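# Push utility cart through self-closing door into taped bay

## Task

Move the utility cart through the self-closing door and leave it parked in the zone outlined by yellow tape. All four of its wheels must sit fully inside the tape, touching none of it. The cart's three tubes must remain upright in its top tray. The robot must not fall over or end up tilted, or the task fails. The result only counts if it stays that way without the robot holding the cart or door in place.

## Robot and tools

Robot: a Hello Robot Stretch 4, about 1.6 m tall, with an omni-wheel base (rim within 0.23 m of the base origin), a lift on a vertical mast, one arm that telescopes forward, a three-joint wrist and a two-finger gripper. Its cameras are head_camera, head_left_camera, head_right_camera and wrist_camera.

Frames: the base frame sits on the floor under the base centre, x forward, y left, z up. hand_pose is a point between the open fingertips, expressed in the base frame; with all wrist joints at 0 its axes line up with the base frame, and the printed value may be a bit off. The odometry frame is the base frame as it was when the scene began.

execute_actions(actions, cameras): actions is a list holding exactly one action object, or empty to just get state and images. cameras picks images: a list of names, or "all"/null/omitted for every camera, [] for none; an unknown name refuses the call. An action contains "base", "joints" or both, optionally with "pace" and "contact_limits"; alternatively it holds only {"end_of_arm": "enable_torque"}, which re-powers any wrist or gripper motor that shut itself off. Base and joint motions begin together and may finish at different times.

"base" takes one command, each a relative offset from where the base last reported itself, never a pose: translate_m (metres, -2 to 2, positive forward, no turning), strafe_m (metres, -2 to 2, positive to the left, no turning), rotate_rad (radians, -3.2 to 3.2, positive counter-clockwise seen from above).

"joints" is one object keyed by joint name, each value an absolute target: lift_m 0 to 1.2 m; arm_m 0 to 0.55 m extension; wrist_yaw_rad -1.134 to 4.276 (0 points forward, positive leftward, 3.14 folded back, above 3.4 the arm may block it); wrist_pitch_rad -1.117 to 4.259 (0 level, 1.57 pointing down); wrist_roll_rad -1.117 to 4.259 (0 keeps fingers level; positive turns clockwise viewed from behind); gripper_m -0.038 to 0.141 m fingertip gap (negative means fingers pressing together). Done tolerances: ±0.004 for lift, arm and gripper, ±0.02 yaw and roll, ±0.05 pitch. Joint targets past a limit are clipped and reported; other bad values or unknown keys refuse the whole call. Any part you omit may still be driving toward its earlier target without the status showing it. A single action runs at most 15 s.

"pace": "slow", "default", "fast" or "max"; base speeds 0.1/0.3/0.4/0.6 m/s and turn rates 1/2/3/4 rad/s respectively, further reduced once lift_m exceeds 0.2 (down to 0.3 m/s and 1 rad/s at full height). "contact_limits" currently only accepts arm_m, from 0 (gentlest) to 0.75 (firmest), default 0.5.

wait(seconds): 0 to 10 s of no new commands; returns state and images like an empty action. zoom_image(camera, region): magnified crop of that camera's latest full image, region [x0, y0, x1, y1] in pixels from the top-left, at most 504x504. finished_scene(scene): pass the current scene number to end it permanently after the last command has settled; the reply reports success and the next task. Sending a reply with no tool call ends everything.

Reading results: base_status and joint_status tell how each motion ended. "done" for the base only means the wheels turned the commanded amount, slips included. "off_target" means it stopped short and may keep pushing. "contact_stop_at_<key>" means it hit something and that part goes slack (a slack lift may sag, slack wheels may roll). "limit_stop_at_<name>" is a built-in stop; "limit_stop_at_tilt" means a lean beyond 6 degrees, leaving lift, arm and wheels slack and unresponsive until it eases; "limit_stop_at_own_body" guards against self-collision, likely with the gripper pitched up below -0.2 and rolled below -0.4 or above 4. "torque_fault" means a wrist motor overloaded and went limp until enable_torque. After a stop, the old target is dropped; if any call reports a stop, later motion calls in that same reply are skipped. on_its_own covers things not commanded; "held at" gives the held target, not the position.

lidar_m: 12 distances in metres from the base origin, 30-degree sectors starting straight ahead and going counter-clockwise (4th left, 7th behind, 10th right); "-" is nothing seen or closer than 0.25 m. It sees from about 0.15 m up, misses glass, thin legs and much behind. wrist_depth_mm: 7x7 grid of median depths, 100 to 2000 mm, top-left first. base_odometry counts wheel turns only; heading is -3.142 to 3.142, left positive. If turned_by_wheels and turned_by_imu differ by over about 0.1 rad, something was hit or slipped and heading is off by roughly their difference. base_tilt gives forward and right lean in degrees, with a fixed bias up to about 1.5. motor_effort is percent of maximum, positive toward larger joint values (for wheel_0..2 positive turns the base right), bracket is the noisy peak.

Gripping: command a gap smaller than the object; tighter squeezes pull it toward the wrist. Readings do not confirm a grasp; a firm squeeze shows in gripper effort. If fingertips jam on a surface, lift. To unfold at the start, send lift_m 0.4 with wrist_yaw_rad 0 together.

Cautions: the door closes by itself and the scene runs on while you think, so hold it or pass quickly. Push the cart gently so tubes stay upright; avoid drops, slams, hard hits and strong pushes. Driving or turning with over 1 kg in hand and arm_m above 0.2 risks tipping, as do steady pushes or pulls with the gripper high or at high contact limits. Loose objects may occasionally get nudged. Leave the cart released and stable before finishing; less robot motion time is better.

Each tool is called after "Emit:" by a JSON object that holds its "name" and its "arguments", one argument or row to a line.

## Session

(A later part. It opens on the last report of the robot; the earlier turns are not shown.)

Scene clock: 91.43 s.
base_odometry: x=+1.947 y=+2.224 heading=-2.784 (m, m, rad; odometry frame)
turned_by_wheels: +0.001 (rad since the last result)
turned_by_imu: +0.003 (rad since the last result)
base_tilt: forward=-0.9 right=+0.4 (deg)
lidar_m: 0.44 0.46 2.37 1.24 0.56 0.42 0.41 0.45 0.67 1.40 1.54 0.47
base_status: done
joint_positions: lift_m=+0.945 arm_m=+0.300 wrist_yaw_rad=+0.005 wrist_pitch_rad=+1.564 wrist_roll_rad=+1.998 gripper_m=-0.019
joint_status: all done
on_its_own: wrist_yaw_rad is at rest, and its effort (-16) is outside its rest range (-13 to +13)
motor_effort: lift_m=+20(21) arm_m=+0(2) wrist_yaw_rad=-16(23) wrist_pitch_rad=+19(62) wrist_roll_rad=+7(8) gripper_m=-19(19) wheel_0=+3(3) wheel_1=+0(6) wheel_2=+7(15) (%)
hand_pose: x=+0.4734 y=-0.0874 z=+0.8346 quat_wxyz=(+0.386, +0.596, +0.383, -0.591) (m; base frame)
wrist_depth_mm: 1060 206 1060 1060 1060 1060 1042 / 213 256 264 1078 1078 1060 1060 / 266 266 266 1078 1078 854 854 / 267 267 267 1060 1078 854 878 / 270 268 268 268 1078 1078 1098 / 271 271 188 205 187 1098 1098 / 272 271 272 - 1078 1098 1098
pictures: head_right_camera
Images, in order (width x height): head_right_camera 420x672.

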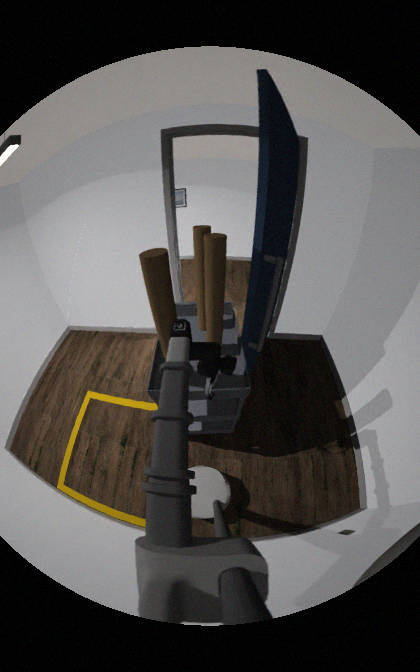

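Emit:
{"name": "execute_actions", "arguments": {
  "actions": [
    {"base":{"strafe_m":0.75},"pace":"slow"}
  ],
  "cameras": []
}}

Emit:
{"name": "execute_actions", "arguments": {
  "actions": [
    {"base":{"strafe_m":0.75},"pace":"slow"}
  ],
  "cameras": ["head_right_camera"]
}}

Emit:
{"name": "execute_actions", "arguments": {
  "actions": [
    {"base":{"rotate_rad":-0.6},"pace":"slow"}
  ]
}}

Scene clock: 104.27 s.
base_odometry: x=+2.209 y=+1.521 heading=-2.785 (m, m, rad; odometry frame)
turned_by_wheels: -0.001 (rad since the last result)
turned_by_imu: -0.010 (rad since the last result)
base_tilt: forward=-0.9 right=+0.4 (deg)
lidar_m: 0.42 1.88 1.60 1.06 0.46 0.36 0.35 0.37 0.56 2.13 2.27 0.38
base_status: done
joint_positions: lift_m=+0.945 arm_m=+0.300 wrist_yaw_rad=-0.002 wrist_pitch_rad=+1.565 wrist_roll_rad=+2.003 gripper_m=-0.019
joint_status: not commanded
motor_effort: lift_m=+20(20) arm_m=+0(0) wrist_yaw_rad=+3(17) wrist_pitch_rad=+13(21) wrist_roll_rad=-10(9) gripper_m=-21(19) wheel_0=-6(10) wheel_1=-1(6) wheel_2=+0(2) (%)
hand_pose: x=+0.4724 y=-0.0874 z=+0.8346 quat_wxyz=(+0.382, +0.598, +0.380, -0.594) (m; base frame)
wrist_depth_mm: 264 264 264 264 245 1060 1008 / 264 265 265 266 265 1078 991 / 267 267 266 267 265 854 854 / 267 267 267 267 1078 866 866 / 268 270 270 228 1078 1078 1078 / 271 270 186 202 185 1078 1098 / 213 251 271 - 1098 1078 1098
pictures: none
No camera images: the call's "cameras" was empty. Leave "cameras" out to get every camera's image.

Scene clock: 112.90 s.
base_odometry: x=+2.470 y=+0.818 heading=-2.786 (m, m, rad; odometry frame)
turned_by_wheels: -0.001 (rad since the last result)
turned_by_imu: -0.012 (rad since the last result)
base_tilt: forward=-0.9 right=+0.3 (deg)
lidar_m: 0.40 1.10 0.84 0.80 0.38 0.29 0.28 0.30 0.46 1.67 0.45 0.31
base_status: done
joint_positions: lift_m=+0.945 arm_m=+0.300 wrist_yaw_rad=-0.008 wrist_pitch_rad=+1.571 wrist_roll_rad=+2.007 gripper_m=-0.019
joint_status: not commanded
on_its_own: wrist_yaw_rad is at rest, and its effort (+20) is outside its rest range (-13 to +13); wrist_roll_rad is at rest, and its effort (-18) is outside its rest range (-13 to +13)
motor_effort: lift_m=+20(20) arm_m=+0(0) wrist_yaw_rad=+20(20) wrist_pitch_rad=-3(14) wrist_roll_rad=-18(20) gripper_m=-24(30) wheel_0=-7(13) wheel_1=-2(3) wheel_2=-3(7) (%)
hand_pose: x=+0.4702 y=-0.0874 z=+0.8346 quat_wxyz=(+0.378, +0.598, +0.378, -0.598) (m; base frame)
wrist_depth_mm: 263 263 264 264 264 224 931 / 263 264 265 265 265 251 213 / 264 265 266 266 266 266 223 / 226 266 267 266 267 854 866 / 213 267 266 267 1078 1098 1078 / 267 268 198 231 185 1078 1098 / 268 228 1098 - 1098 1098 1078
pictures: head_right_camera
Images, in order (width x height): head_right_camera 420x672.

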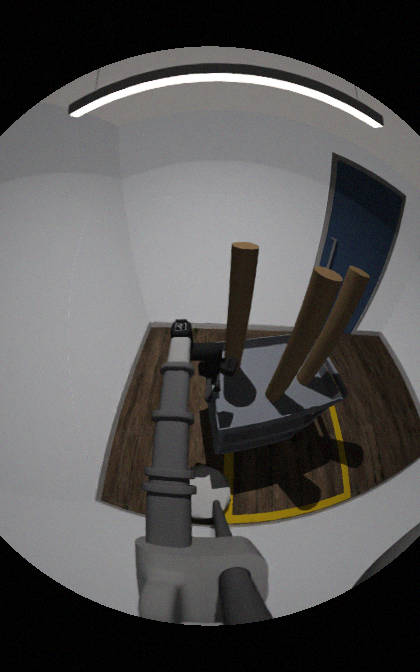

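Scene clock: 114.73 s.
base_odometry: x=+2.470 y=+0.818 heading=+2.898 (m, m, rad; odometry frame)
turned_by_wheels: -0.600 (rad since the last result)
turned_by_imu: -0.597 (rad since the last result)
base_tilt: forward=-0.9 right=+0.4 (deg)
lidar_m: 0.45 0.62 1.17 0.85 0.80 0.43 0.30 0.27 0.30 0.42 1.16 0.43
base_status: done
joint_positions: lift_m=+0.945 arm_m=+0.300 wrist_yaw_rad=-0.002 wrist_pitch_rad=+1.571 wrist_roll_rad=+2.002 gripper_m=-0.020
joint_status: not commanded
motor_effort: lift_m=+20(19) arm_m=+1(1) wrist_yaw_rad=+4(22) wrist_pitch_rad=-4(15) wrist_roll_rad=-5(16) gripper_m=-13(27) wheel_0=+1(16) wheel_1=+0(4) wheel_2=+2(12) (%)
hand_pose: x=+0.4704 y=-0.0874 z=+0.8346 quat_wxyz=(+0.381, +0.596, +0.381, -0.596) (m; base frame)
wrist_depth_mm: 264 264 266 265 1078 960 809 / 266 266 266 266 1060 1025 866 / 266 266 267 268 1060 854 854 / 267 268 268 268 1078 866 866 / 270 270 270 268 1098 1098 1078 / 271 271 184 206 185 1098 1098 / 272 271 273 - 1098 1098 1098
pictures: head_camera, head_left_camera, head_right_camera, wrist_camera
Images, in order (width x height): head_camera 420x560, head_left_camera 420x672, head_right_camera 420x672, wrist_camera 616x392.

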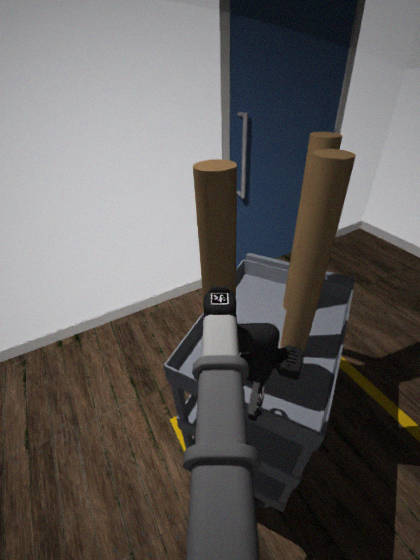

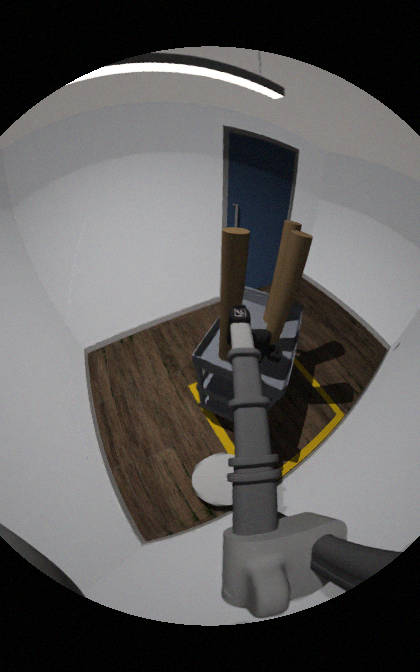

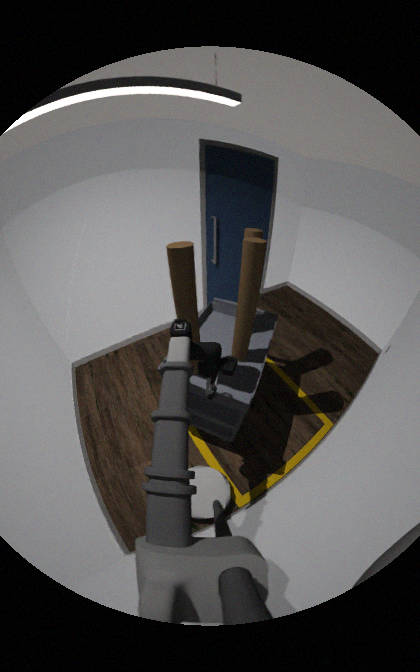

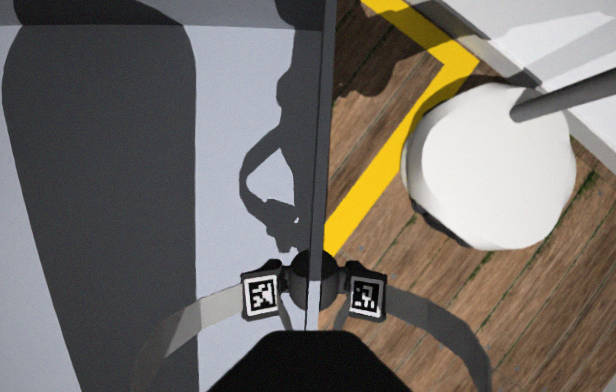

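Emit:
{"name": "execute_actions", "arguments": {
  "actions": [
    {"base":{"rotate_rad":-0.55},"pace":"slow"}
  ],
  "cameras": []
}}

Emit:
{"name": "execute_actions", "arguments": {
  "actions": [
    {"base":{"rotate_rad":-0.3},"joints":{"arm_m":0.18},"pace":"slow"}
  ],
  "cameras": ["head_left_camera"]
}}

Emit:
{"name": "execute_actions", "arguments": {
  "actions": [
    {"base":{"strafe_m":0.3},"pace":"slow"}
  ]
}}

Scene clock: 121.67 s.
base_odometry: x=+2.470 y=+0.818 heading=+2.348 (m, m, rad; odometry frame)
turned_by_wheels: -0.549 (rad since the last result)
turned_by_imu: -0.547 (rad since the last result)
base_tilt: forward=-0.8 right=+0.4 (deg)
lidar_m: 0.36 0.35 1.80 1.19 0.87 0.82 0.45 0.30 0.28 0.28 0.39 0.49
base_status: done
joint_positions: lift_m=+0.945 arm_m=+0.300 wrist_yaw_rad=+0.007 wrist_pitch_rad=+1.568 wrist_roll_rad=+1.995 gripper_m=-0.019
joint_status: not commanded
on_its_own: wrist_yaw_rad is at rest, and its effort (-24) is outside its rest range (-13 to +13); wrist_roll_rad is at rest, and its effort (+16) is outside its rest range (-13 to +13)
motor_effort: lift_m=+20(20) arm_m=+1(1) wrist_yaw_rad=-24(29) wrist_pitch_rad=+5(48) wrist_roll_rad=+16(15) gripper_m=-24(24) wheel_0=+5(12) wheel_1=+3(5) wheel_2=+3(16) (%)
hand_pose: x=+0.4721 y=-0.0874 z=+0.8347 quat_wxyz=(+0.386, +0.593, +0.385, -0.592) (m; base frame)
wrist_depth_mm: 1060 1060 1008 976 904 831 778 / 1060 1060 1078 1060 1078 1008 931 / 211 242 1078 1078 1078 854 854 / 245 266 247 1078 1078 866 866 / 267 267 267 243 1078 1078 1078 / 268 268 186 207 186 1098 1098 / 270 270 270 - 209 1078 1078
pictures: none
No camera images: the call's "cameras" was empty. Leave "cameras" out to get every camera's image.

Scene clock: 124.17 s.
base_odometry: x=+2.470 y=+0.818 heading=+2.049 (m, m, rad; odometry frame)
turned_by_wheels: -0.300 (rad since the last result)
turned_by_imu: -0.297 (rad since the last result)
base_tilt: forward=-0.9 right=+0.4 (deg)
lidar_m: 0.25 0.25 1.80 1.81 1.01 0.83 0.67 0.35 0.27 0.29 0.33 0.35
base_status: done
joint_positions: lift_m=+0.945 arm_m=+0.181 wrist_yaw_rad=+0.008 wrist_pitch_rad=+1.570 wrist_roll_rad=+1.993 gripper_m=-0.019
joint_status: all done
on_its_own: wrist_yaw_rad is at rest, and its effort (-24) is outside its rest range (-13 to +13); wrist_roll_rad is at rest, and its effort (+18) is outside its rest range (-13 to +13)
motor_effort: lift_m=+20(20) arm_m=-5(7) wrist_yaw_rad=-24(39) wrist_pitch_rad=+0(40) wrist_roll_rad=+18(21) gripper_m=-26(26) wheel_0=+1(18) wheel_1=+3(7) wheel_2=+1(17) (%)
hand_pose: x=+0.3527 y=-0.0874 z=+0.8346 quat_wxyz=(+0.387, +0.592, +0.386, -0.592) (m; base frame)
wrist_depth_mm: 421 462 517 574 640 707 798 / 554 654 750 878 960 1060 1060 / 206 254 1078 1078 854 854 1078 / 236 266 267 1078 866 854 1078 / 266 267 267 264 866 866 1078 / 268 267 185 226 186 1078 1098 / 270 270 270 - 220 418 1098
pictures: head_left_camera
Images, in order (width x height): head_left_camera 420x672.

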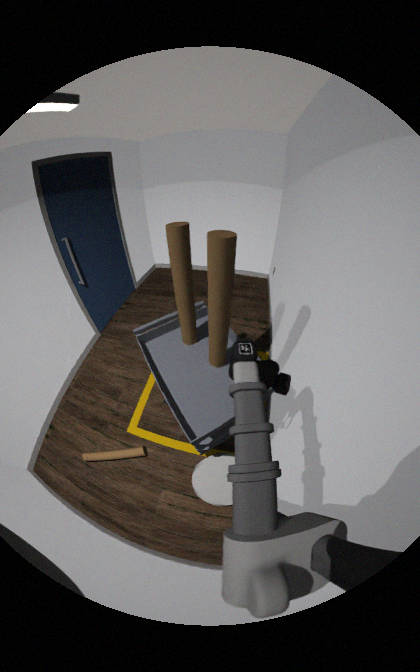

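Scene clock: 128.30 s.
base_odometry: x=+2.204 y=+0.680 heading=+2.049 (m, m, rad; odometry frame)
turned_by_wheels: +0.000 (rad since the last result)
turned_by_imu: -0.002 (rad since the last result)
base_tilt: forward=-0.9 right=+0.4 (deg)
lidar_m: 0.32 0.34 1.52 1.51 0.95 0.73 0.77 0.72 0.58 0.57 0.65 0.35
base_status: done
joint_positions: lift_m=+0.945 arm_m=+0.181 wrist_yaw_rad=+0.003 wrist_pitch_rad=+1.570 wrist_roll_rad=+1.997 gripper_m=-0.020
joint_status: not commanded
motor_effort: lift_m=+20(19) arm_m=-3(5) wrist_yaw_rad=-10(24) wrist_pitch_rad=+0(24) wrist_roll_rad=+7(19) gripper_m=-19(28) wheel_0=-2(9) wheel_1=+2(7) wheel_2=-1(5) (%)
hand_pose: x=+0.3519 y=-0.0874 z=+0.8346 quat_wxyz=(+0.384, +0.594, +0.384, -0.594) (m; base frame)
wrist_depth_mm: 931 208 245 1060 1060 1078 1060 / 216 260 265 1060 1060 1060 1060 / 266 266 266 1078 866 854 1078 / 267 267 267 1078 866 866 1078 / 270 268 268 270 866 866 1078 / 268 270 186 205 186 1098 1098 / 271 270 271 - 1098 1025 1118
pictures: head_camera, head_left_camera, head_right_camera, wrist_camera
Images, in order (width x height): head_camera 420x560, head_left_camera 420x672, head_right_camera 420x672, wrist_camera 616x392.

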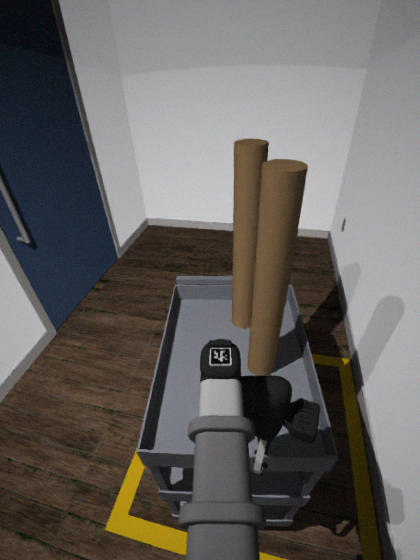

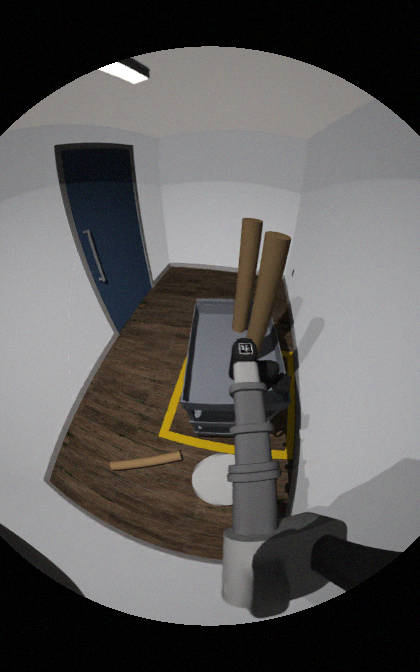

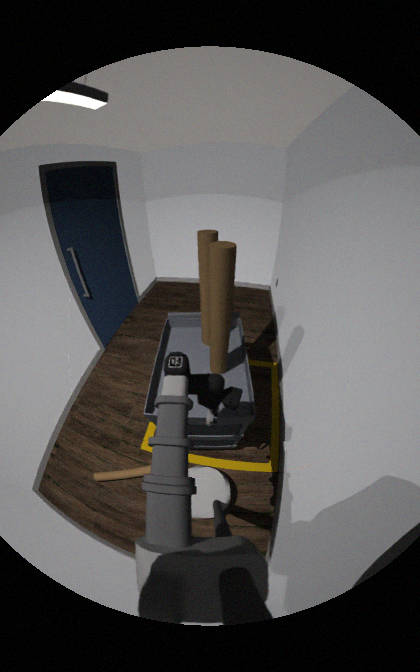

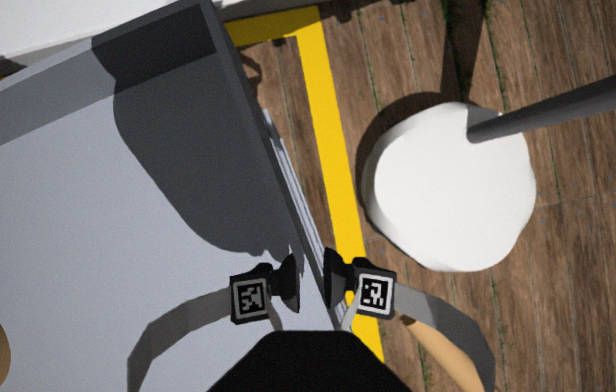

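Emit:
{"name": "execute_actions", "arguments": {
  "actions": [
    {"base":{"strafe_m":0.05},"joints":{"arm_m":0.25},"pace":"slow"}
  ],
  "cameras": []
}}

Emit:
{"name": "execute_actions", "arguments": {
  "actions": [
    {"joints":{"gripper_m":0.05}}
  ],
  "cameras": []
}}

Emit:
{"name": "execute_actions", "arguments": {
  "actions": [
    {"joints":{"lift_m":1.04}}
  ],
  "cameras": []
}}

Emit:
{"name": "execute_actions", "arguments": {
  "actions": [
    {"joints":{"arm_m":0}}
  ],
  "cameras": []
}}

Emit:
{"name": "execute_actions", "arguments": {
  "actions": [
    {"base":{"rotate_rad":1.6},"joints":{"wrist_roll_rad":0,"gripper_m":0.14}}
  ],
  "cameras": []
}}

Emit:
{"name": "execute_actions", "arguments": {
  "actions": [
    {"joints":{"arm_m":0.35,"lift_m":0.45}}
  ]
}}

Scene clock: 136.90 s.
base_odometry: x=+2.159 y=+0.657 heading=+2.049 (m, m, rad; odometry frame)
turned_by_wheels: +0.000 (rad since the last result)
turned_by_imu: -0.002 (rad since the last result)
base_tilt: forward=-0.8 right=+0.4 (deg)
lidar_m: 0.38 0.43 1.46 1.46 0.92 0.74 0.76 0.76 0.64 0.61 0.70 0.40
base_status: done
joint_positions: lift_m=+0.945 arm_m=+0.249 wrist_yaw_rad=+0.000 wrist_pitch_rad=+1.579 wrist_roll_rad=+1.998 gripper_m=-0.020
joint_status: all done
on_its_own: wrist_pitch_rad is at rest, and its effort (-25) is outside its rest range (-23 to +23)
motor_effort: lift_m=+20(20) arm_m=+7(8) wrist_yaw_rad=+0(10) wrist_pitch_rad=-25(37) wrist_roll_rad=+8(8) gripper_m=-15(16) wheel_0=+1(8) wheel_1=+3(5) wheel_2=-2(3) (%)
hand_pose: x=+0.4173 y=-0.0874 z=+0.8346 quat_wxyz=(+0.381, +0.592, +0.384, -0.597) (m; base frame)
wrist_depth_mm: 960 208 227 1060 1060 1078 1078 / 235 264 264 1078 1078 1060 1078 / 263 264 266 1078 931 854 1078 / 264 265 267 1078 891 866 1098 / 266 266 268 230 1078 878 1098 / 266 267 185 201 185 1098 1098 / 267 267 268 - 1098 1078 1098
pictures: none
No camera images: the call's "cameras" was empty. Leave "cameras" out to get every camera's image.

Scene clock: 138.33 s.
base_odometry: x=+2.159 y=+0.657 heading=+2.049 (m, m, rad; odometry frame)
turned_by_wheels: +0.000 (rad since the last result)
turned_by_imu: -0.001 (rad since the last result)
base_tilt: forward=-0.8 right=+0.4 (deg)
lidar_m: 0.38 0.43 1.46 1.46 0.93 0.75 0.75 0.76 0.63 0.61 0.71 0.41
base_status: not commanded
joint_positions: lift_m=+0.945 arm_m=+0.249 wrist_yaw_rad=-0.001 wrist_pitch_rad=+1.570 wrist_roll_rad=+1.999 gripper_m=+0.050
joint_status: all done
motor_effort: lift_m=+18(20) arm_m=+5(7) wrist_yaw_rad=+0(4) wrist_pitch_rad=-1(29) wrist_roll_rad=+1(4) gripper_m=-3(20) wheel_0=+1(1) wheel_1=+3(3) wheel_2=-2(2) (%)
hand_pose: x=+0.4201 y=-0.0874 z=+0.8347 quat_wxyz=(+0.382, +0.595, +0.382, -0.595) (m; base frame)
wrist_depth_mm: 976 208 232 1078 1078 1060 1060 / 231 265 266 1060 1060 1060 1060 / 266 266 266 1078 1078 854 1078 / 267 267 268 268 904 854 1078 / 268 268 268 270 1098 866 1098 / 270 270 202 271 196 1078 1098 / 271 271 271 - 1098 1025 1098
pictures: none
No camera images: the call's "cameras" was empty. Leave "cameras" out to get every camera's image.

Scene clock: 139.73 s.
base_odometry: x=+2.159 y=+0.657 heading=+2.049 (m, m, rad; odometry frame)
turned_by_wheels: +0.000 (rad since the last result)
turned_by_imu: -0.001 (rad since the last result)
base_tilt: forward=-0.8 right=+0.4 (deg)
lidar_m: 0.39 0.44 1.46 1.46 0.92 0.77 0.75 0.77 0.63 0.62 0.72 0.39
base_status: not commanded
joint_positions: lift_m=+1.040 arm_m=+0.249 wrist_yaw_rad=-0.001 wrist_pitch_rad=+1.570 wrist_roll_rad=+1.999 gripper_m=+0.050
joint_status: all done
motor_effort: lift_m=+21(22) arm_m=+5(5) wrist_yaw_rad=-1(1) wrist_pitch_rad=-1(1) wrist_roll_rad=+0(1) gripper_m=+0(2) wheel_0=+1(1) wheel_1=+3(3) wheel_2=-2(2) (%)
hand_pose: x=+0.4201 y=-0.0874 z=+0.9295 quat_wxyz=(+0.382, +0.595, +0.382, -0.595) (m; base frame)
wrist_depth_mm: 1060 1138 1182 1182 1160 1160 1182 / 1160 1160 343 1160 1160 1182 1160 / 362 362 364 1160 1118 946 1182 / 362 364 364 366 976 960 1182 / 364 364 364 366 1182 1182 1182 / 329 366 201 366 196 1182 1182 / 368 368 368 - 1182 1098 1205
pictures: none
No camera images: the call's "cameras" was empty. Leave "cameras" out to get every camera's image.

Scene clock: 141.60 s.
base_odometry: x=+2.159 y=+0.657 heading=+2.049 (m, m, rad; odometry frame)
turned_by_wheels: +0.000 (rad since the last result)
turned_by_imu: -0.001 (rad since the last result)
base_tilt: forward=-0.8 right=+0.3 (deg)
lidar_m: 0.39 0.43 1.46 1.45 0.92 0.74 0.75 0.75 0.63 0.62 0.72 0.40
base_status: not commanded
joint_positions: lift_m=+1.040 arm_m=+0.002 wrist_yaw_rad=+0.000 wrist_pitch_rad=+1.570 wrist_roll_rad=+2.000 gripper_m=+0.050
joint_status: all done
joint sent to its limit — the command would take arm_m past its lower limit, so that joint was sent only as far as its limit.
motor_effort: lift_m=+21(21) arm_m=-5(6) wrist_yaw_rad=-2(0) wrist_pitch_rad=-1(1) wrist_roll_rad=+1(1) gripper_m=+0(2) wheel_0=+1(1) wheel_1=+3(3) wheel_2=-2(2) (%)
hand_pose: x=+0.1734 y=-0.0874 z=+0.9295 quat_wxyz=(+0.382, +0.595, +0.382, -0.595) (m; base frame)
wrist_depth_mm: 960 1060 1160 1160 1182 1182 1160 / 1160 1160 1160 1160 1182 1160 1160 / 1182 1182 1182 1182 960 492 324 / 351 691 1160 960 960 1182 1182 / 329 699 1025 1182 960 1182 1182 / 330 691 202 1182 196 1182 1182 / 325 364 699 - 1160 1205 1205
pictures: none
No camera images: the call's "cameras" was empty. Leave "cameras" out to get every camera's image.

Scene clock: 143.97 s.
base_odometry: x=+2.159 y=+0.657 heading=-2.634 (m, m, rad; odometry frame)
turned_by_wheels: +1.600 (rad since the last result)
turned_by_imu: +1.591 (rad since the last result)
base_tilt: forward=-0.9 right=+0.3 (deg)
lidar_m: 1.46 0.88 0.74 0.74 0.75 0.64 0.63 0.70 0.41 0.39 0.44 1.47
base_status: done
joint_positions: lift_m=+1.040 arm_m=+0.002 wrist_yaw_rad=+0.000 wrist_pitch_rad=+1.570 wrist_roll_rad=+0.001 gripper_m=+0.140
joint_status: all done
motor_effort: lift_m=+20(21) arm_m=-5(5) wrist_yaw_rad=-2(1) wrist_pitch_rad=+0(0) wrist_roll_rad=-2(6) gripper_m=+0(5) wheel_0=-1(6) wheel_1=-1(5) wheel_2=+0(4) (%)
hand_pose: x=+0.1735 y=-0.0874 z=+0.9297 quat_wxyz=(+0.707, +0.000, +0.707, +0.000) (m; base frame)
wrist_depth_mm: 991 1160 1138 1138 1160 1138 1138 / 1042 1182 1160 1182 1160 1138 1138 / 1078 1182 1160 1160 1138 1182 1138 / 1138 1205 1182 976 1182 1160 1160 / 1205 1182 976 960 1182 676 691 / 1205 1205 976 891 1118 661 699 / 1229 1229 1205 - 1118 707 699
pictures: none
No camera images: the call's "cameras" was empty. Leave "cameras" out to get every camera's image.

Scene clock: 147.20 s.
base_odometry: x=+2.159 y=+0.657 heading=-2.634 (m, m, rad; odometry frame)
turned_by_wheels: +0.000 (rad since the last result)
turned_by_imu: -0.001 (rad since the last result)
base_tilt: forward=-0.9 right=+0.4 (deg)
lidar_m: 1.46 0.89 0.75 0.74 0.75 0.63 0.62 0.71 0.40 0.39 0.43 1.47
base_status: not commanded
joint_positions: lift_m=+0.450 arm_m=+0.349 wrist_yaw_rad=+0.000 wrist_pitch_rad=+1.570 wrist_roll_rad=+0.000 gripper_m=+0.140
joint_status: all done
motor_effort: lift_m=+17(19) arm_m=+5(4) wrist_yaw_rad=-3(2) wrist_pitch_rad=+1(1) wrist_roll_rad=-1(3) gripper_m=-3(1) wheel_0=-1(1) wheel_1=-1(1) wheel_2=+0(0) (%)
hand_pose: x=+0.5203 y=-0.0874 z=+0.3399 quat_wxyz=(+0.707, +0.000, +0.707, +0.000) (m; base frame)
wrist_depth_mm: 564 559 564 488 554 554 549 / 564 564 559 488 559 559 554 / 574 569 569 492 559 559 559 / 580 574 569 496 569 564 564 / 585 580 580 574 574 564 569 / 591 585 580 504 500 574 574 / 591 591 591 - 580 580 580
pictures: head_camera, head_left_camera, head_right_camera, wrist_camera
Images, in order (width x height): head_camera 420x560, head_left_camera 420x672, head_right_camera 420x672, wrist_camera 616x392.

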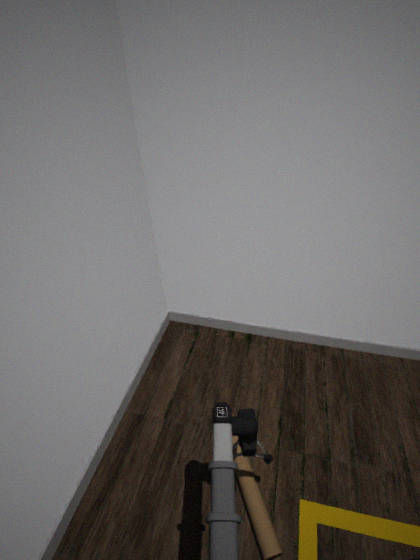

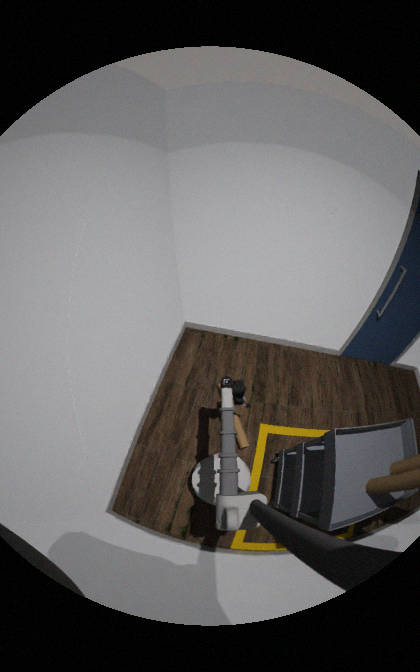

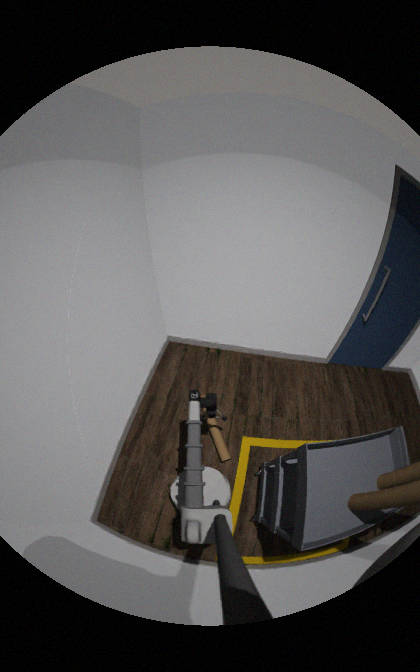

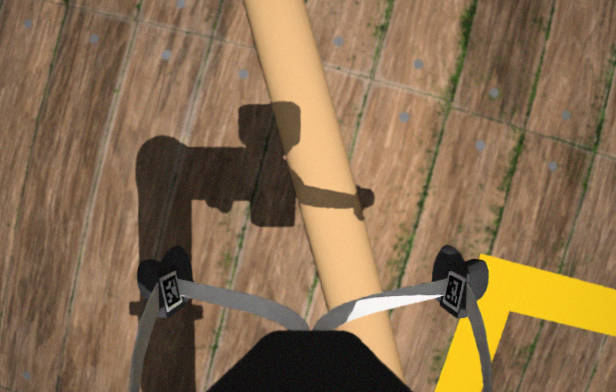

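Emit:
{"name": "execute_actions", "arguments": {
  "actions": [
    {"base":{"rotate_rad":-0.03},"joints":{"arm_m":0.43,"lift_m":0.16,"wrist_roll_rad":-0.23}}
  ],
  "cameras": ["wrist_camera"]
}}

Emit:
{"name": "execute_actions", "arguments": {
  "actions": [
    {"joints":{"gripper_m":0.01}}
  ],
  "cameras": []
}}

Emit:
{"name": "execute_actions", "arguments": {
  "actions": [
    {"joints":{"lift_m":1.15}}
  ],
  "cameras": []
}}

Emit:
{"name": "execute_actions", "arguments": {
  "actions": [
    {"joints":{"wrist_pitch_rad":0,"wrist_roll_rad":0}}
  ],
  "cameras": []
}}

Emit:
{"name": "execute_actions", "arguments": {
  "actions": [
    {"base":{"rotate_rad":-1.3},"joints":{"arm_m":0.12},"pace":"slow"}
  ]
}}

Scene clock: 156.63 s.
base_odometry: x=+2.159 y=+0.657 heading=-2.665 (m, m, rad; odometry frame)
turned_by_wheels: -0.030 (rad since the last result)
turned_by_imu: -0.032 (rad since the last result)
base_tilt: forward=-0.9 right=+0.3 (deg)
lidar_m: 1.45 0.90 0.75 0.73 0.77 0.62 0.63 0.71 0.40 0.39 0.42 1.46
base_status: done
joint_positions: lift_m=+0.160 arm_m=+0.429 wrist_yaw_rad=+0.000 wrist_pitch_rad=+1.570 wrist_roll_rad=-0.229 gripper_m=+0.140
joint_status: all done
motor_effort: lift_m=+16(16) arm_m=+5(4) wrist_yaw_rad=-2(2) wrist_pitch_rad=+0(1) wrist_roll_rad=-2(6) gripper_m=+4(2) wheel_0=-1(3) wheel_1=+2(4) wheel_2=-2(4) (%)
hand_pose: x=+0.6003 y=-0.0874 z=+0.0499 quat_wxyz=(+0.703, -0.081, +0.702, +0.081) (m; base frame)
wrist_depth_mm: 272 271 200 192 267 266 265 / 274 273 203 193 270 268 267 / 277 276 208 193 271 271 268 / 279 277 217 195 274 272 272 / 282 279 223 196 276 274 273 / 285 283 206 196 277 276 277 / 287 286 283 - 281 279 279
pictures: wrist_camera
Images, in order (width x height): wrist_camera 616x392.

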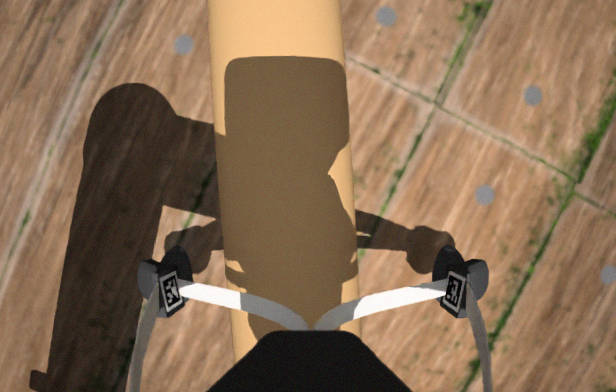

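Scene clock: 158.90 s.
base_odometry: x=+2.159 y=+0.657 heading=-2.665 (m, m, rad; odometry frame)
turned_by_wheels: +0.000 (rad since the last result)
turned_by_imu: -0.001 (rad since the last result)
base_tilt: forward=-0.9 right=+0.3 (deg)
lidar_m: 0.75 0.89 0.74 0.75 0.77 0.63 0.64 0.73 0.40 0.38 0.45 1.47
base_status: not commanded
joint_positions: lift_m=+0.160 arm_m=+0.429 wrist_yaw_rad=+0.000 wrist_pitch_rad=+1.570 wrist_roll_rad=-0.230 gripper_m=+0.011
joint_status: all done
motor_effort: lift_m=+18(18) arm_m=+5(5) wrist_yaw_rad=-4(5) wrist_pitch_rad=+0(0) wrist_roll_rad=+1(0) gripper_m=-29(25) wheel_0=-1(1) wheel_1=+2(1) wheel_2=-2(2) (%)
hand_pose: x=+0.6003 y=-0.0874 z=+0.0498 quat_wxyz=(+0.703, -0.081, +0.702, +0.081) (m; base frame)
wrist_depth_mm: 271 270 267 172 265 264 263 / 274 272 271 174 267 267 265 / 276 274 272 177 270 268 267 / 278 277 276 179 272 271 271 / 281 279 277 181 211 273 272 / 285 282 195 183 190 175 276 / 286 286 283 - 278 278 277
pictures: none
No camera images: the call's "cameras" was empty. Leave "cameras" out to get every camera's image.

Scene clock: 163.47 s.
base_odometry: x=+2.159 y=+0.657 heading=-2.665 (m, m, rad; odometry frame)
turned_by_wheels: +0.000 (rad since the last result)
turned_by_imu: -0.002 (rad since the last result)
base_tilt: forward=-0.9 right=+0.4 (deg)
lidar_m: 0.41 0.90 0.74 0.74 0.78 0.63 0.64 0.72 0.40 0.39 0.43 0.29
base_status: not commanded
joint_positions: lift_m=+1.150 arm_m=+0.429 wrist_yaw_rad=+0.000 wrist_pitch_rad=+1.569 wrist_roll_rad=-0.230 gripper_m=+0.011
joint_status: all done
motor_effort: lift_m=+23(24) arm_m=+5(5) wrist_yaw_rad=-3(4) wrist_pitch_rad=+3(3) wrist_roll_rad=+1(1) gripper_m=-28(28) wheel_0=-1(1) wheel_1=+1(1) wheel_2=-2(2) (%)
hand_pose: x=+0.6006 y=-0.0874 z=+1.0394 quat_wxyz=(+0.703, -0.081, +0.702, +0.081) (m; base frame)
wrist_depth_mm: 842 1138 1255 161 1255 1255 1255 / 917 1229 1281 165 1255 1255 1255 / 1025 1281 1308 169 1255 1255 1255 / 1138 1308 1308 174 1281 1281 1281 / 1281 1308 216 180 210 1281 1281 / 1336 1308 196 184 191 175 1281 / 1336 1336 1098 - 1160 1281 1308
pictures: none
No camera images: the call's "cameras" was empty. Leave "cameras" out to get every camera's image.

Scene clock: 164.93 s.
base_odometry: x=+2.159 y=+0.657 heading=-2.665 (m, m, rad; odometry frame)
turned_by_wheels: +0.000 (rad since the last result)
turned_by_imu: +0.000 (rad since the last result)
base_tilt: forward=-0.8 right=+0.4 (deg)
lidar_m: 0.83 0.90 0.74 0.74 0.77 0.64 0.63 0.73 0.40 0.38 0.42 1.46
base_status: not commanded
joint_positions: lift_m=+1.150 arm_m=+0.429 wrist_yaw_rad=+0.000 wrist_pitch_rad=+0.010 wrist_roll_rad=+0.000 gripper_m=+0.011
joint_status: all done
on_its_own: wrist_pitch_rad is at rest, and its effort (-29) is outside its rest range (-23 to +23)
motor_effort: lift_m=+23(24) arm_m=+4(5) wrist_yaw_rad=-2(1) wrist_pitch_rad=-29(34) wrist_roll_rad=+1(6) gripper_m=-27(27) wheel_0=-1(1) wheel_1=+1(1) wheel_2=-2(2) (%)
hand_pose: x=+0.8886 y=-0.0874 z=+1.3251 quat_wxyz=(+1.000, +0.000, +0.005, +0.000) (m; base frame)
wrist_depth_mm: 759 917 878 173 768 741 707 / 768 931 891 175 778 750 715 / 778 946 891 178 778 759 715 / 788 946 917 180 798 768 732 / 778 976 904 183 212 759 732 / 788 891 195 185 191 175 741 / 778 991 931 - 820 788 750
pictures: none
No camera images: the call's "cameras" was empty. Leave "cameras" out to get every camera's image.

Scene clock: 169.30 s.
base_odometry: x=+2.159 y=+0.657 heading=+2.319 (m, m, rad; odometry frame)
turned_by_wheels: -1.300 (rad since the last result)
turned_by_imu: -1.295 (rad since the last result)
base_tilt: forward=-0.8 right=+0.3 (deg)
lidar_m: 0.40 1.54 1.46 1.14 0.81 0.76 0.77 0.65 0.62 0.66 0.43 0.38
base_status: done
joint_positions: lift_m=+1.150 arm_m=+0.121 wrist_yaw_rad=+0.000 wrist_pitch_rad=+0.009 wrist_roll_rad=+0.000 gripper_m=+0.011
joint_status: all done
on_its_own: wrist_pitch_rad is at rest, and its effort (-27) is outside its rest range (-23 to +23)
motor_effort: lift_m=+22(22) arm_m=-5(6) wrist_yaw_rad=-1(6) wrist_pitch_rad=-27(29) wrist_roll_rad=+2(0) gripper_m=-25(29) wheel_0=+2(6) wheel_1=+0(6) wheel_2=+0(6) (%)
hand_pose: x=+0.5803 y=-0.0874 z=+1.3253 quat_wxyz=(+1.000, +0.000, +0.005, +0.000) (m; base frame)
wrist_depth_mm: 1255 1537 1808 165 - - - / 1255 1537 1808 169 - - - / 1281 1537 1863 173 - - - / 1281 1537 1921 177 - - 424 / 1308 1537 1863 181 212 - 427 / 1308 1430 196 185 192 175 433 / 1281 1618 1983 - - - 433
pictures: head_camera, head_left_camera, head_right_camera, wrist_camera
Images, in order (width x height): head_camera 420x560, head_left_camera 420x672, head_right_camera 420x672, wrist_camera 616x392.

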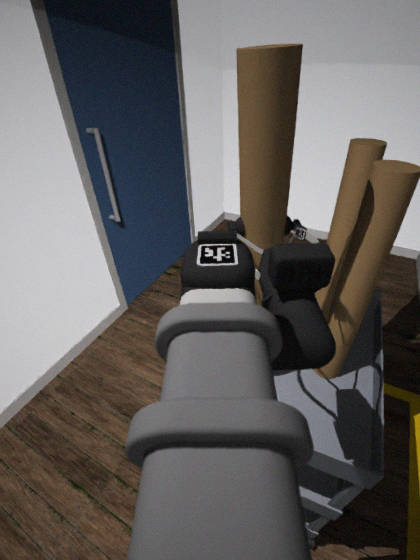

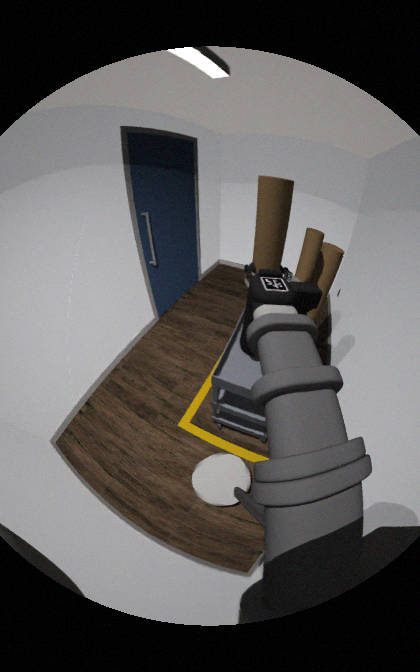

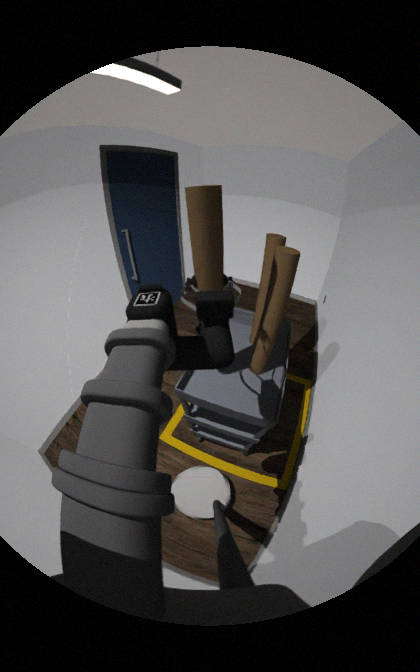

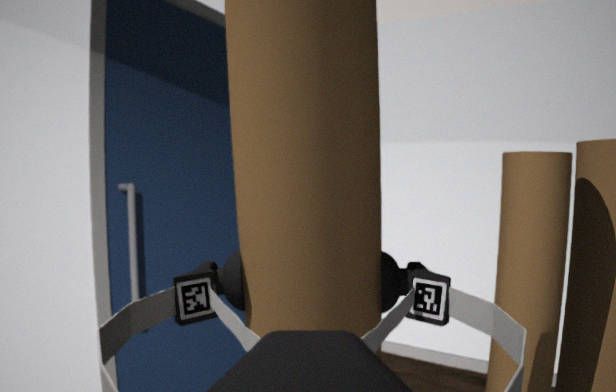

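Emit:
{"name": "execute_actions", "arguments": {
  "actions": [
    {"base":{"rotate_rad":-0.06},"joints":{"lift_m":1.03,"wrist_pitch_rad":0.1},"pace":"slow"}
  ]
}}

Scene clock: 175.53 s.
base_odometry: x=+2.159 y=+0.657 heading=+2.259 (m, m, rad; odometry frame)
turned_by_wheels: -0.060 (rad since the last result)
turned_by_imu: -0.061 (rad since the last result)
base_tilt: forward=-0.9 right=+0.2 (deg)
lidar_m: 0.39 1.55 1.47 1.22 0.81 0.75 0.77 0.69 0.63 0.64 0.45 0.38
base_status: done
joint_positions: lift_m=+1.030 arm_m=+0.121 wrist_yaw_rad=+0.000 wrist_pitch_rad=+0.109 wrist_roll_rad=+0.000 gripper_m=+0.011
joint_status: all done
on_its_own: wrist_pitch_rad is at rest, and its effort (-26) is outside its rest range (-23 to +23)
motor_effort: lift_m=+18(22) arm_m=-5(5) wrist_yaw_rad=+0(1) wrist_pitch_rad=-26(25) wrist_roll_rad=+1(1) gripper_m=-25(26) wheel_0=+2(6) wheel_1=+1(5) wheel_2=+1(3) (%)
hand_pose: x=+0.5785 y=-0.0875 z=+1.1769 quat_wxyz=(+0.999, +0.000, +0.054, +0.000) (m; base frame)
wrist_depth_mm: 1281 1576 1863 167 - 427 252 / 1308 1661 1921 170 - 436 255 / 1336 1708 1983 174 - 442 258 / 1366 1661 - 178 - 452 262 / 1366 1708 1983 182 211 462 264 / 1366 1576 195 185 192 175 266 / 1397 1756 - - 691 488 268
pictures: head_camera, head_left_camera, head_right_camera, wrist_camera
Images, in order (width x height): head_camera 420x560, head_left_camera 420x672, head_right_camera 420x672, wrist_camera 616x392.

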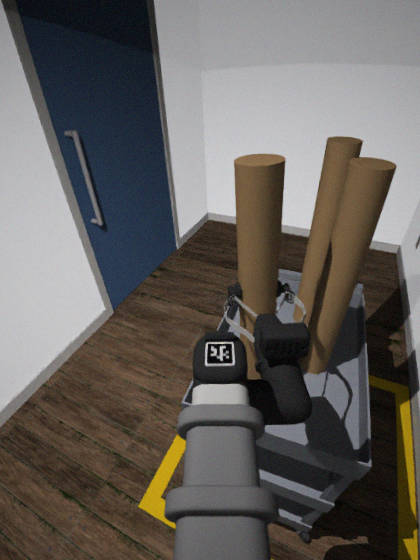

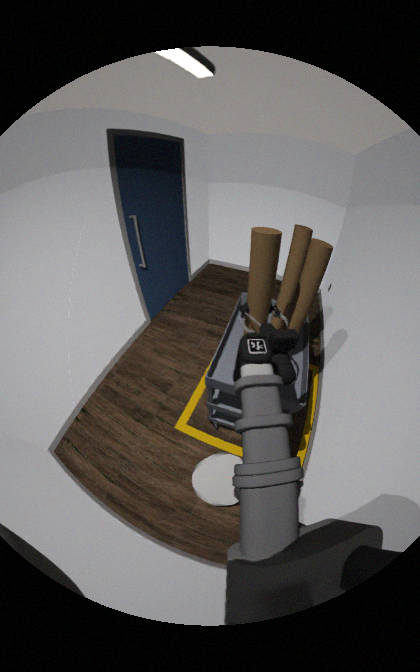

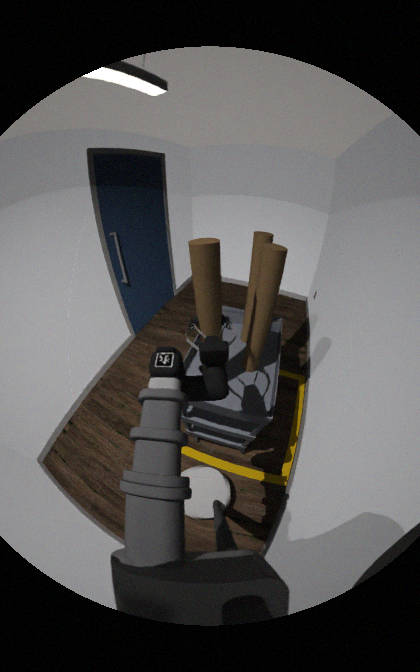

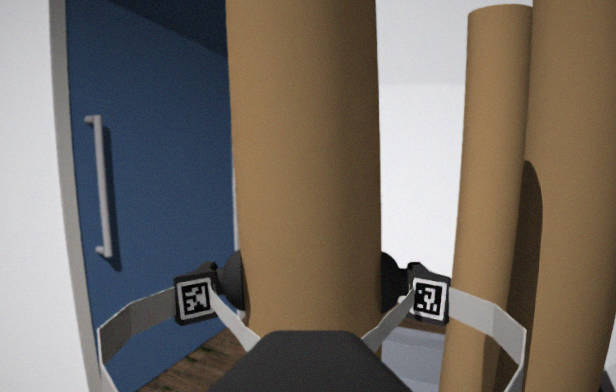

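Emit:
{"name": "execute_actions", "arguments": {
  "actions": [
    {"joints":{"lift_m":1.012,"gripper_m":0.04},"pace":"slow"}
  ],
  "cameras": ["head_camera"]
}}

Scene clock: 179.20 s.
base_odometry: x=+2.159 y=+0.657 heading=+2.259 (m, m, rad; odometry frame)
turned_by_wheels: +0.000 (rad since the last result)
turned_by_imu: -0.001 (rad since the last result)
base_tilt: forward=-0.8 right=+0.4 (deg)
lidar_m: 0.38 1.56 1.45 1.23 0.82 0.75 0.78 0.68 0.61 0.64 0.45 0.39
base_status: not commanded
joint_positions: lift_m=+1.012 arm_m=+0.121 wrist_yaw_rad=+0.000 wrist_pitch_rad=+0.109 wrist_roll_rad=+0.000 gripper_m=+0.040
joint_status: all done
on_its_own: wrist_pitch_rad is at rest, and its effort (-26) is outside its rest range (-23 to +23)
motor_effort: lift_m=+18(17) arm_m=-5(5) wrist_yaw_rad=-2(1) wrist_pitch_rad=-26(26) wrist_roll_rad=+0(0) gripper_m=-20(29) wheel_0=+2(2) wheel_1=+2(2) wheel_2=+1(1) (%)
hand_pose: x=+0.5785 y=-0.0875 z=+1.1588 quat_wxyz=(+0.999, +0.000, +0.055, +0.000) (m; base frame)
wrist_depth_mm: 1281 1576 1863 173 - 424 251 / 1308 1618 1921 177 - 433 255 / 1308 1708 - 181 - 442 258 / 1366 1661 - 186 - 452 262 / 1366 1708 - 190 221 462 264 / 1366 1576 205 195 200 303 266 / 1397 1661 - - 676 392 270
pictures: head_camera
Images, in order (width x height): head_camera 420x560.

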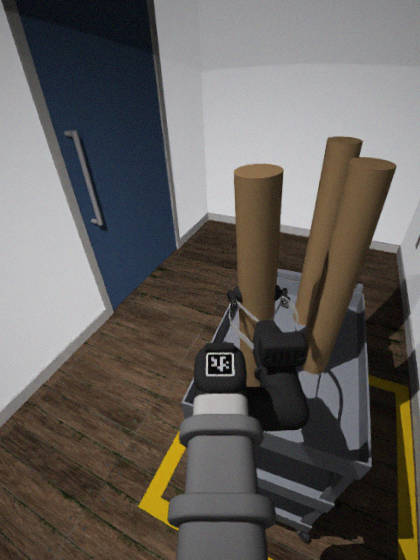

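Emit:
{"name": "execute_actions", "arguments": {
  "actions": [
    {"joints":{"lift_m":0.997},"pace":"slow"}
  ],
  "cameras": []
}}

Emit:
{"name": "execute_actions", "arguments": {
  "actions": [
    {"joints":{"gripper_m":0.095},"pace":"slow"}
  ],
  "cameras": []
}}

Emit:
{"name": "execute_actions", "arguments": {
  "actions": [
    {"base":{"translate_m":-0.1},"joints":{"arm_m":0},"pace":"slow"}
  ],
  "cameras": []
}}

Emit:
{"name": "execute_actions", "arguments": {
  "actions": [
    {"base":{"strafe_m":0.5}}
  ],
  "cameras": ["head_right_camera"]
}}

Scene clock: 183.23 s.
base_odometry: x=+2.159 y=+0.657 heading=+2.259 (m, m, rad; odometry frame)
turned_by_wheels: +0.000 (rad since the last result)
turned_by_imu: -0.001 (rad since the last result)
base_tilt: forward=-0.9 right=+0.4 (deg)
lidar_m: 0.40 1.58 1.45 1.23 0.82 0.74 0.76 0.67 0.63 0.63 0.44 0.38
base_status: not commanded
joint_positions: lift_m=+0.997 arm_m=+0.121 wrist_yaw_rad=+0.000 wrist_pitch_rad=+0.097 wrist_roll_rad=+0.000 gripper_m=+0.040
joint_status: all done
motor_effort: lift_m=+14(17) arm_m=-5(5) wrist_yaw_rad=-1(1) wrist_pitch_rad=+8(26) wrist_roll_rad=+1(1) gripper_m=-18(16) wheel_0=+2(2) wheel_1=+1(1) wheel_2=+1(1) (%)
hand_pose: x=+0.5789 y=-0.0875 z=+1.1476 quat_wxyz=(+0.999, +0.000, +0.049, +0.000) (m; base frame)
wrist_depth_mm: 1281 1618 1863 176 - 427 252 / 1308 1708 1983 180 - 436 255 / 1336 1661 - 183 - 442 258 / 1336 1708 - 187 - 452 262 / 1336 1708 1983 191 220 459 263 / 1366 1618 206 195 200 301 266 / 1397 1661 - - 676 387 266
pictures: none
No camera images: the call's "cameras" was empty. Leave "cameras" out to get every camera's image.

Scene clock: 185.57 s.
base_odometry: x=+2.159 y=+0.657 heading=+2.259 (m, m, rad; odometry frame)
turned_by_wheels: +0.000 (rad since the last result)
turned_by_imu: -0.001 (rad since the last result)
base_tilt: forward=-0.8 right=+0.3 (deg)
lidar_m: 0.40 1.57 1.46 1.21 0.81 0.74 0.78 0.67 0.62 0.64 0.46 0.38
base_status: not commanded
joint_positions: lift_m=+0.997 arm_m=+0.121 wrist_yaw_rad=+0.000 wrist_pitch_rad=+0.102 wrist_roll_rad=+0.000 gripper_m=+0.095
joint_status: all done
motor_effort: lift_m=+16(16) arm_m=-5(5) wrist_yaw_rad=-1(0) wrist_pitch_rad=-6(10) wrist_roll_rad=+0(0) gripper_m=-2(19) wheel_0=+2(2) wheel_1=+1(1) wheel_2=+1(1) (%)
hand_pose: x=+0.5787 y=-0.0875 z=+1.1461 quat_wxyz=(+0.999, +0.000, +0.051, +0.000) (m; base frame)
wrist_depth_mm: 1281 1576 - 179 191 427 252 / 1281 1618 - 182 196 436 255 / 1336 1661 - 186 200 442 258 / 1366 1708 - 190 206 452 260 / 1366 1708 - 194 207 459 263 / 1366 1661 - 196 200 466 266 / 1397 1618 - - 668 402 267
pictures: none
No camera images: the call's "cameras" was empty. Leave "cameras" out to get every camera's image.

Scene clock: 188.03 s.
base_odometry: x=+2.223 y=+0.580 heading=+2.259 (m, m, rad; odometry frame)
turned_by_wheels: +0.000 (rad since the last result)
turned_by_imu: -0.001 (rad since the last result)
base_tilt: forward=-0.9 right=+0.4 (deg)
lidar_m: 0.50 1.64 1.50 1.08 0.72 0.66 0.68 0.64 0.57 0.59 0.76 0.48
base_status: done
joint_positions: lift_m=+0.997 arm_m=+0.002 wrist_yaw_rad=+0.000 wrist_pitch_rad=+0.102 wrist_roll_rad=+0.000 gripper_m=+0.095
joint_status: all done
joint sent to its limit — the command would take arm_m past its lower limit, so that joint was sent only as far as its limit.
motor_effort: lift_m=+16(16) arm_m=-5(5) wrist_yaw_rad=-1(0) wrist_pitch_rad=-6(6) wrist_roll_rad=+1(1) gripper_m=-5(2) wheel_0=+0(6) wheel_1=-2(4) wheel_2=+0(6) (%)
hand_pose: x=+0.4602 y=-0.0875 z=+1.1460 quat_wxyz=(+0.999, +0.000, +0.051, +0.000) (m; base frame)
wrist_depth_mm: 1366 1708 - 387 - 439 - / 1430 1756 - 394 - 452 - / 1430 1756 - 402 - 462 - / 1464 1708 - 415 - 473 - / 1464 1808 - 424 699 492 - / 1464 1756 - 424 439 496 - / 1464 1756 - - 707 580 -
pictures: none
No camera images: the call's "cameras" was empty. Leave "cameras" out to get every camera's image.

Scene clock: 191.03 s.
base_odometry: x=+1.836 y=+0.263 heading=+2.259 (m, m, rad; odometry frame)
turned_by_wheels: +0.000 (rad since the last result)
turned_by_imu: -0.001 (rad since the last result)
base_tilt: forward=-0.9 right=+0.3 (deg)
lidar_m: 1.70 1.12 1.04 0.74 0.47 0.45 0.46 0.59 1.03 1.06 0.74 0.69
base_status: done
joint_positions: lift_m=+0.997 arm_m=+0.002 wrist_yaw_rad=+0.000 wrist_pitch_rad=+0.102 wrist_roll_rad=+0.000 gripper_m=+0.095
joint_status: not commanded
motor_effort: lift_m=+17(17) arm_m=-5(5) wrist_yaw_rad=-1(2) wrist_pitch_rad=-6(6) wrist_roll_rad=-2(1) gripper_m=+2(1) wheel_0=+0(7) wheel_1=-1(9) wheel_2=-1(1) (%)
hand_pose: x=+0.4602 y=-0.0875 z=+1.1460 quat_wxyz=(+0.999, +0.000, +0.051, +0.000) (m; base frame)
wrist_depth_mm: 946 1182 1576 - - - - / 960 1205 1576 - - - - / 991 1229 1661 - - - - / 991 1255 1661 - - - - / 1008 1229 1618 - - - - / 991 1229 1576 - - - 904 / 1008 1182 1708 - - 1983 683
pictures: head_right_camera
Images, in order (width x height): head_right_camera 420x672.

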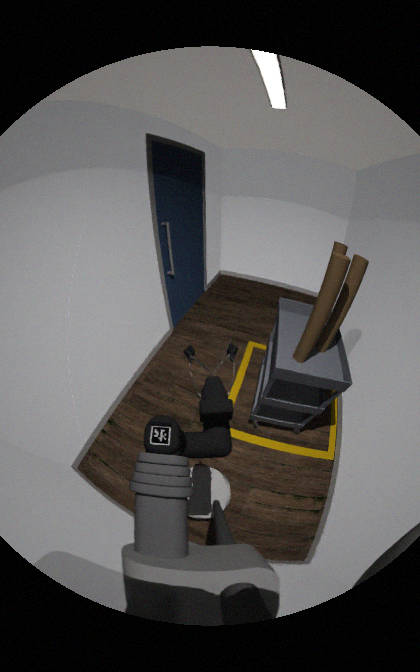

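Emit:
{"name": "finished_scene", "arguments": {
  "scene": 1
}}

The scene is finished: the task was done.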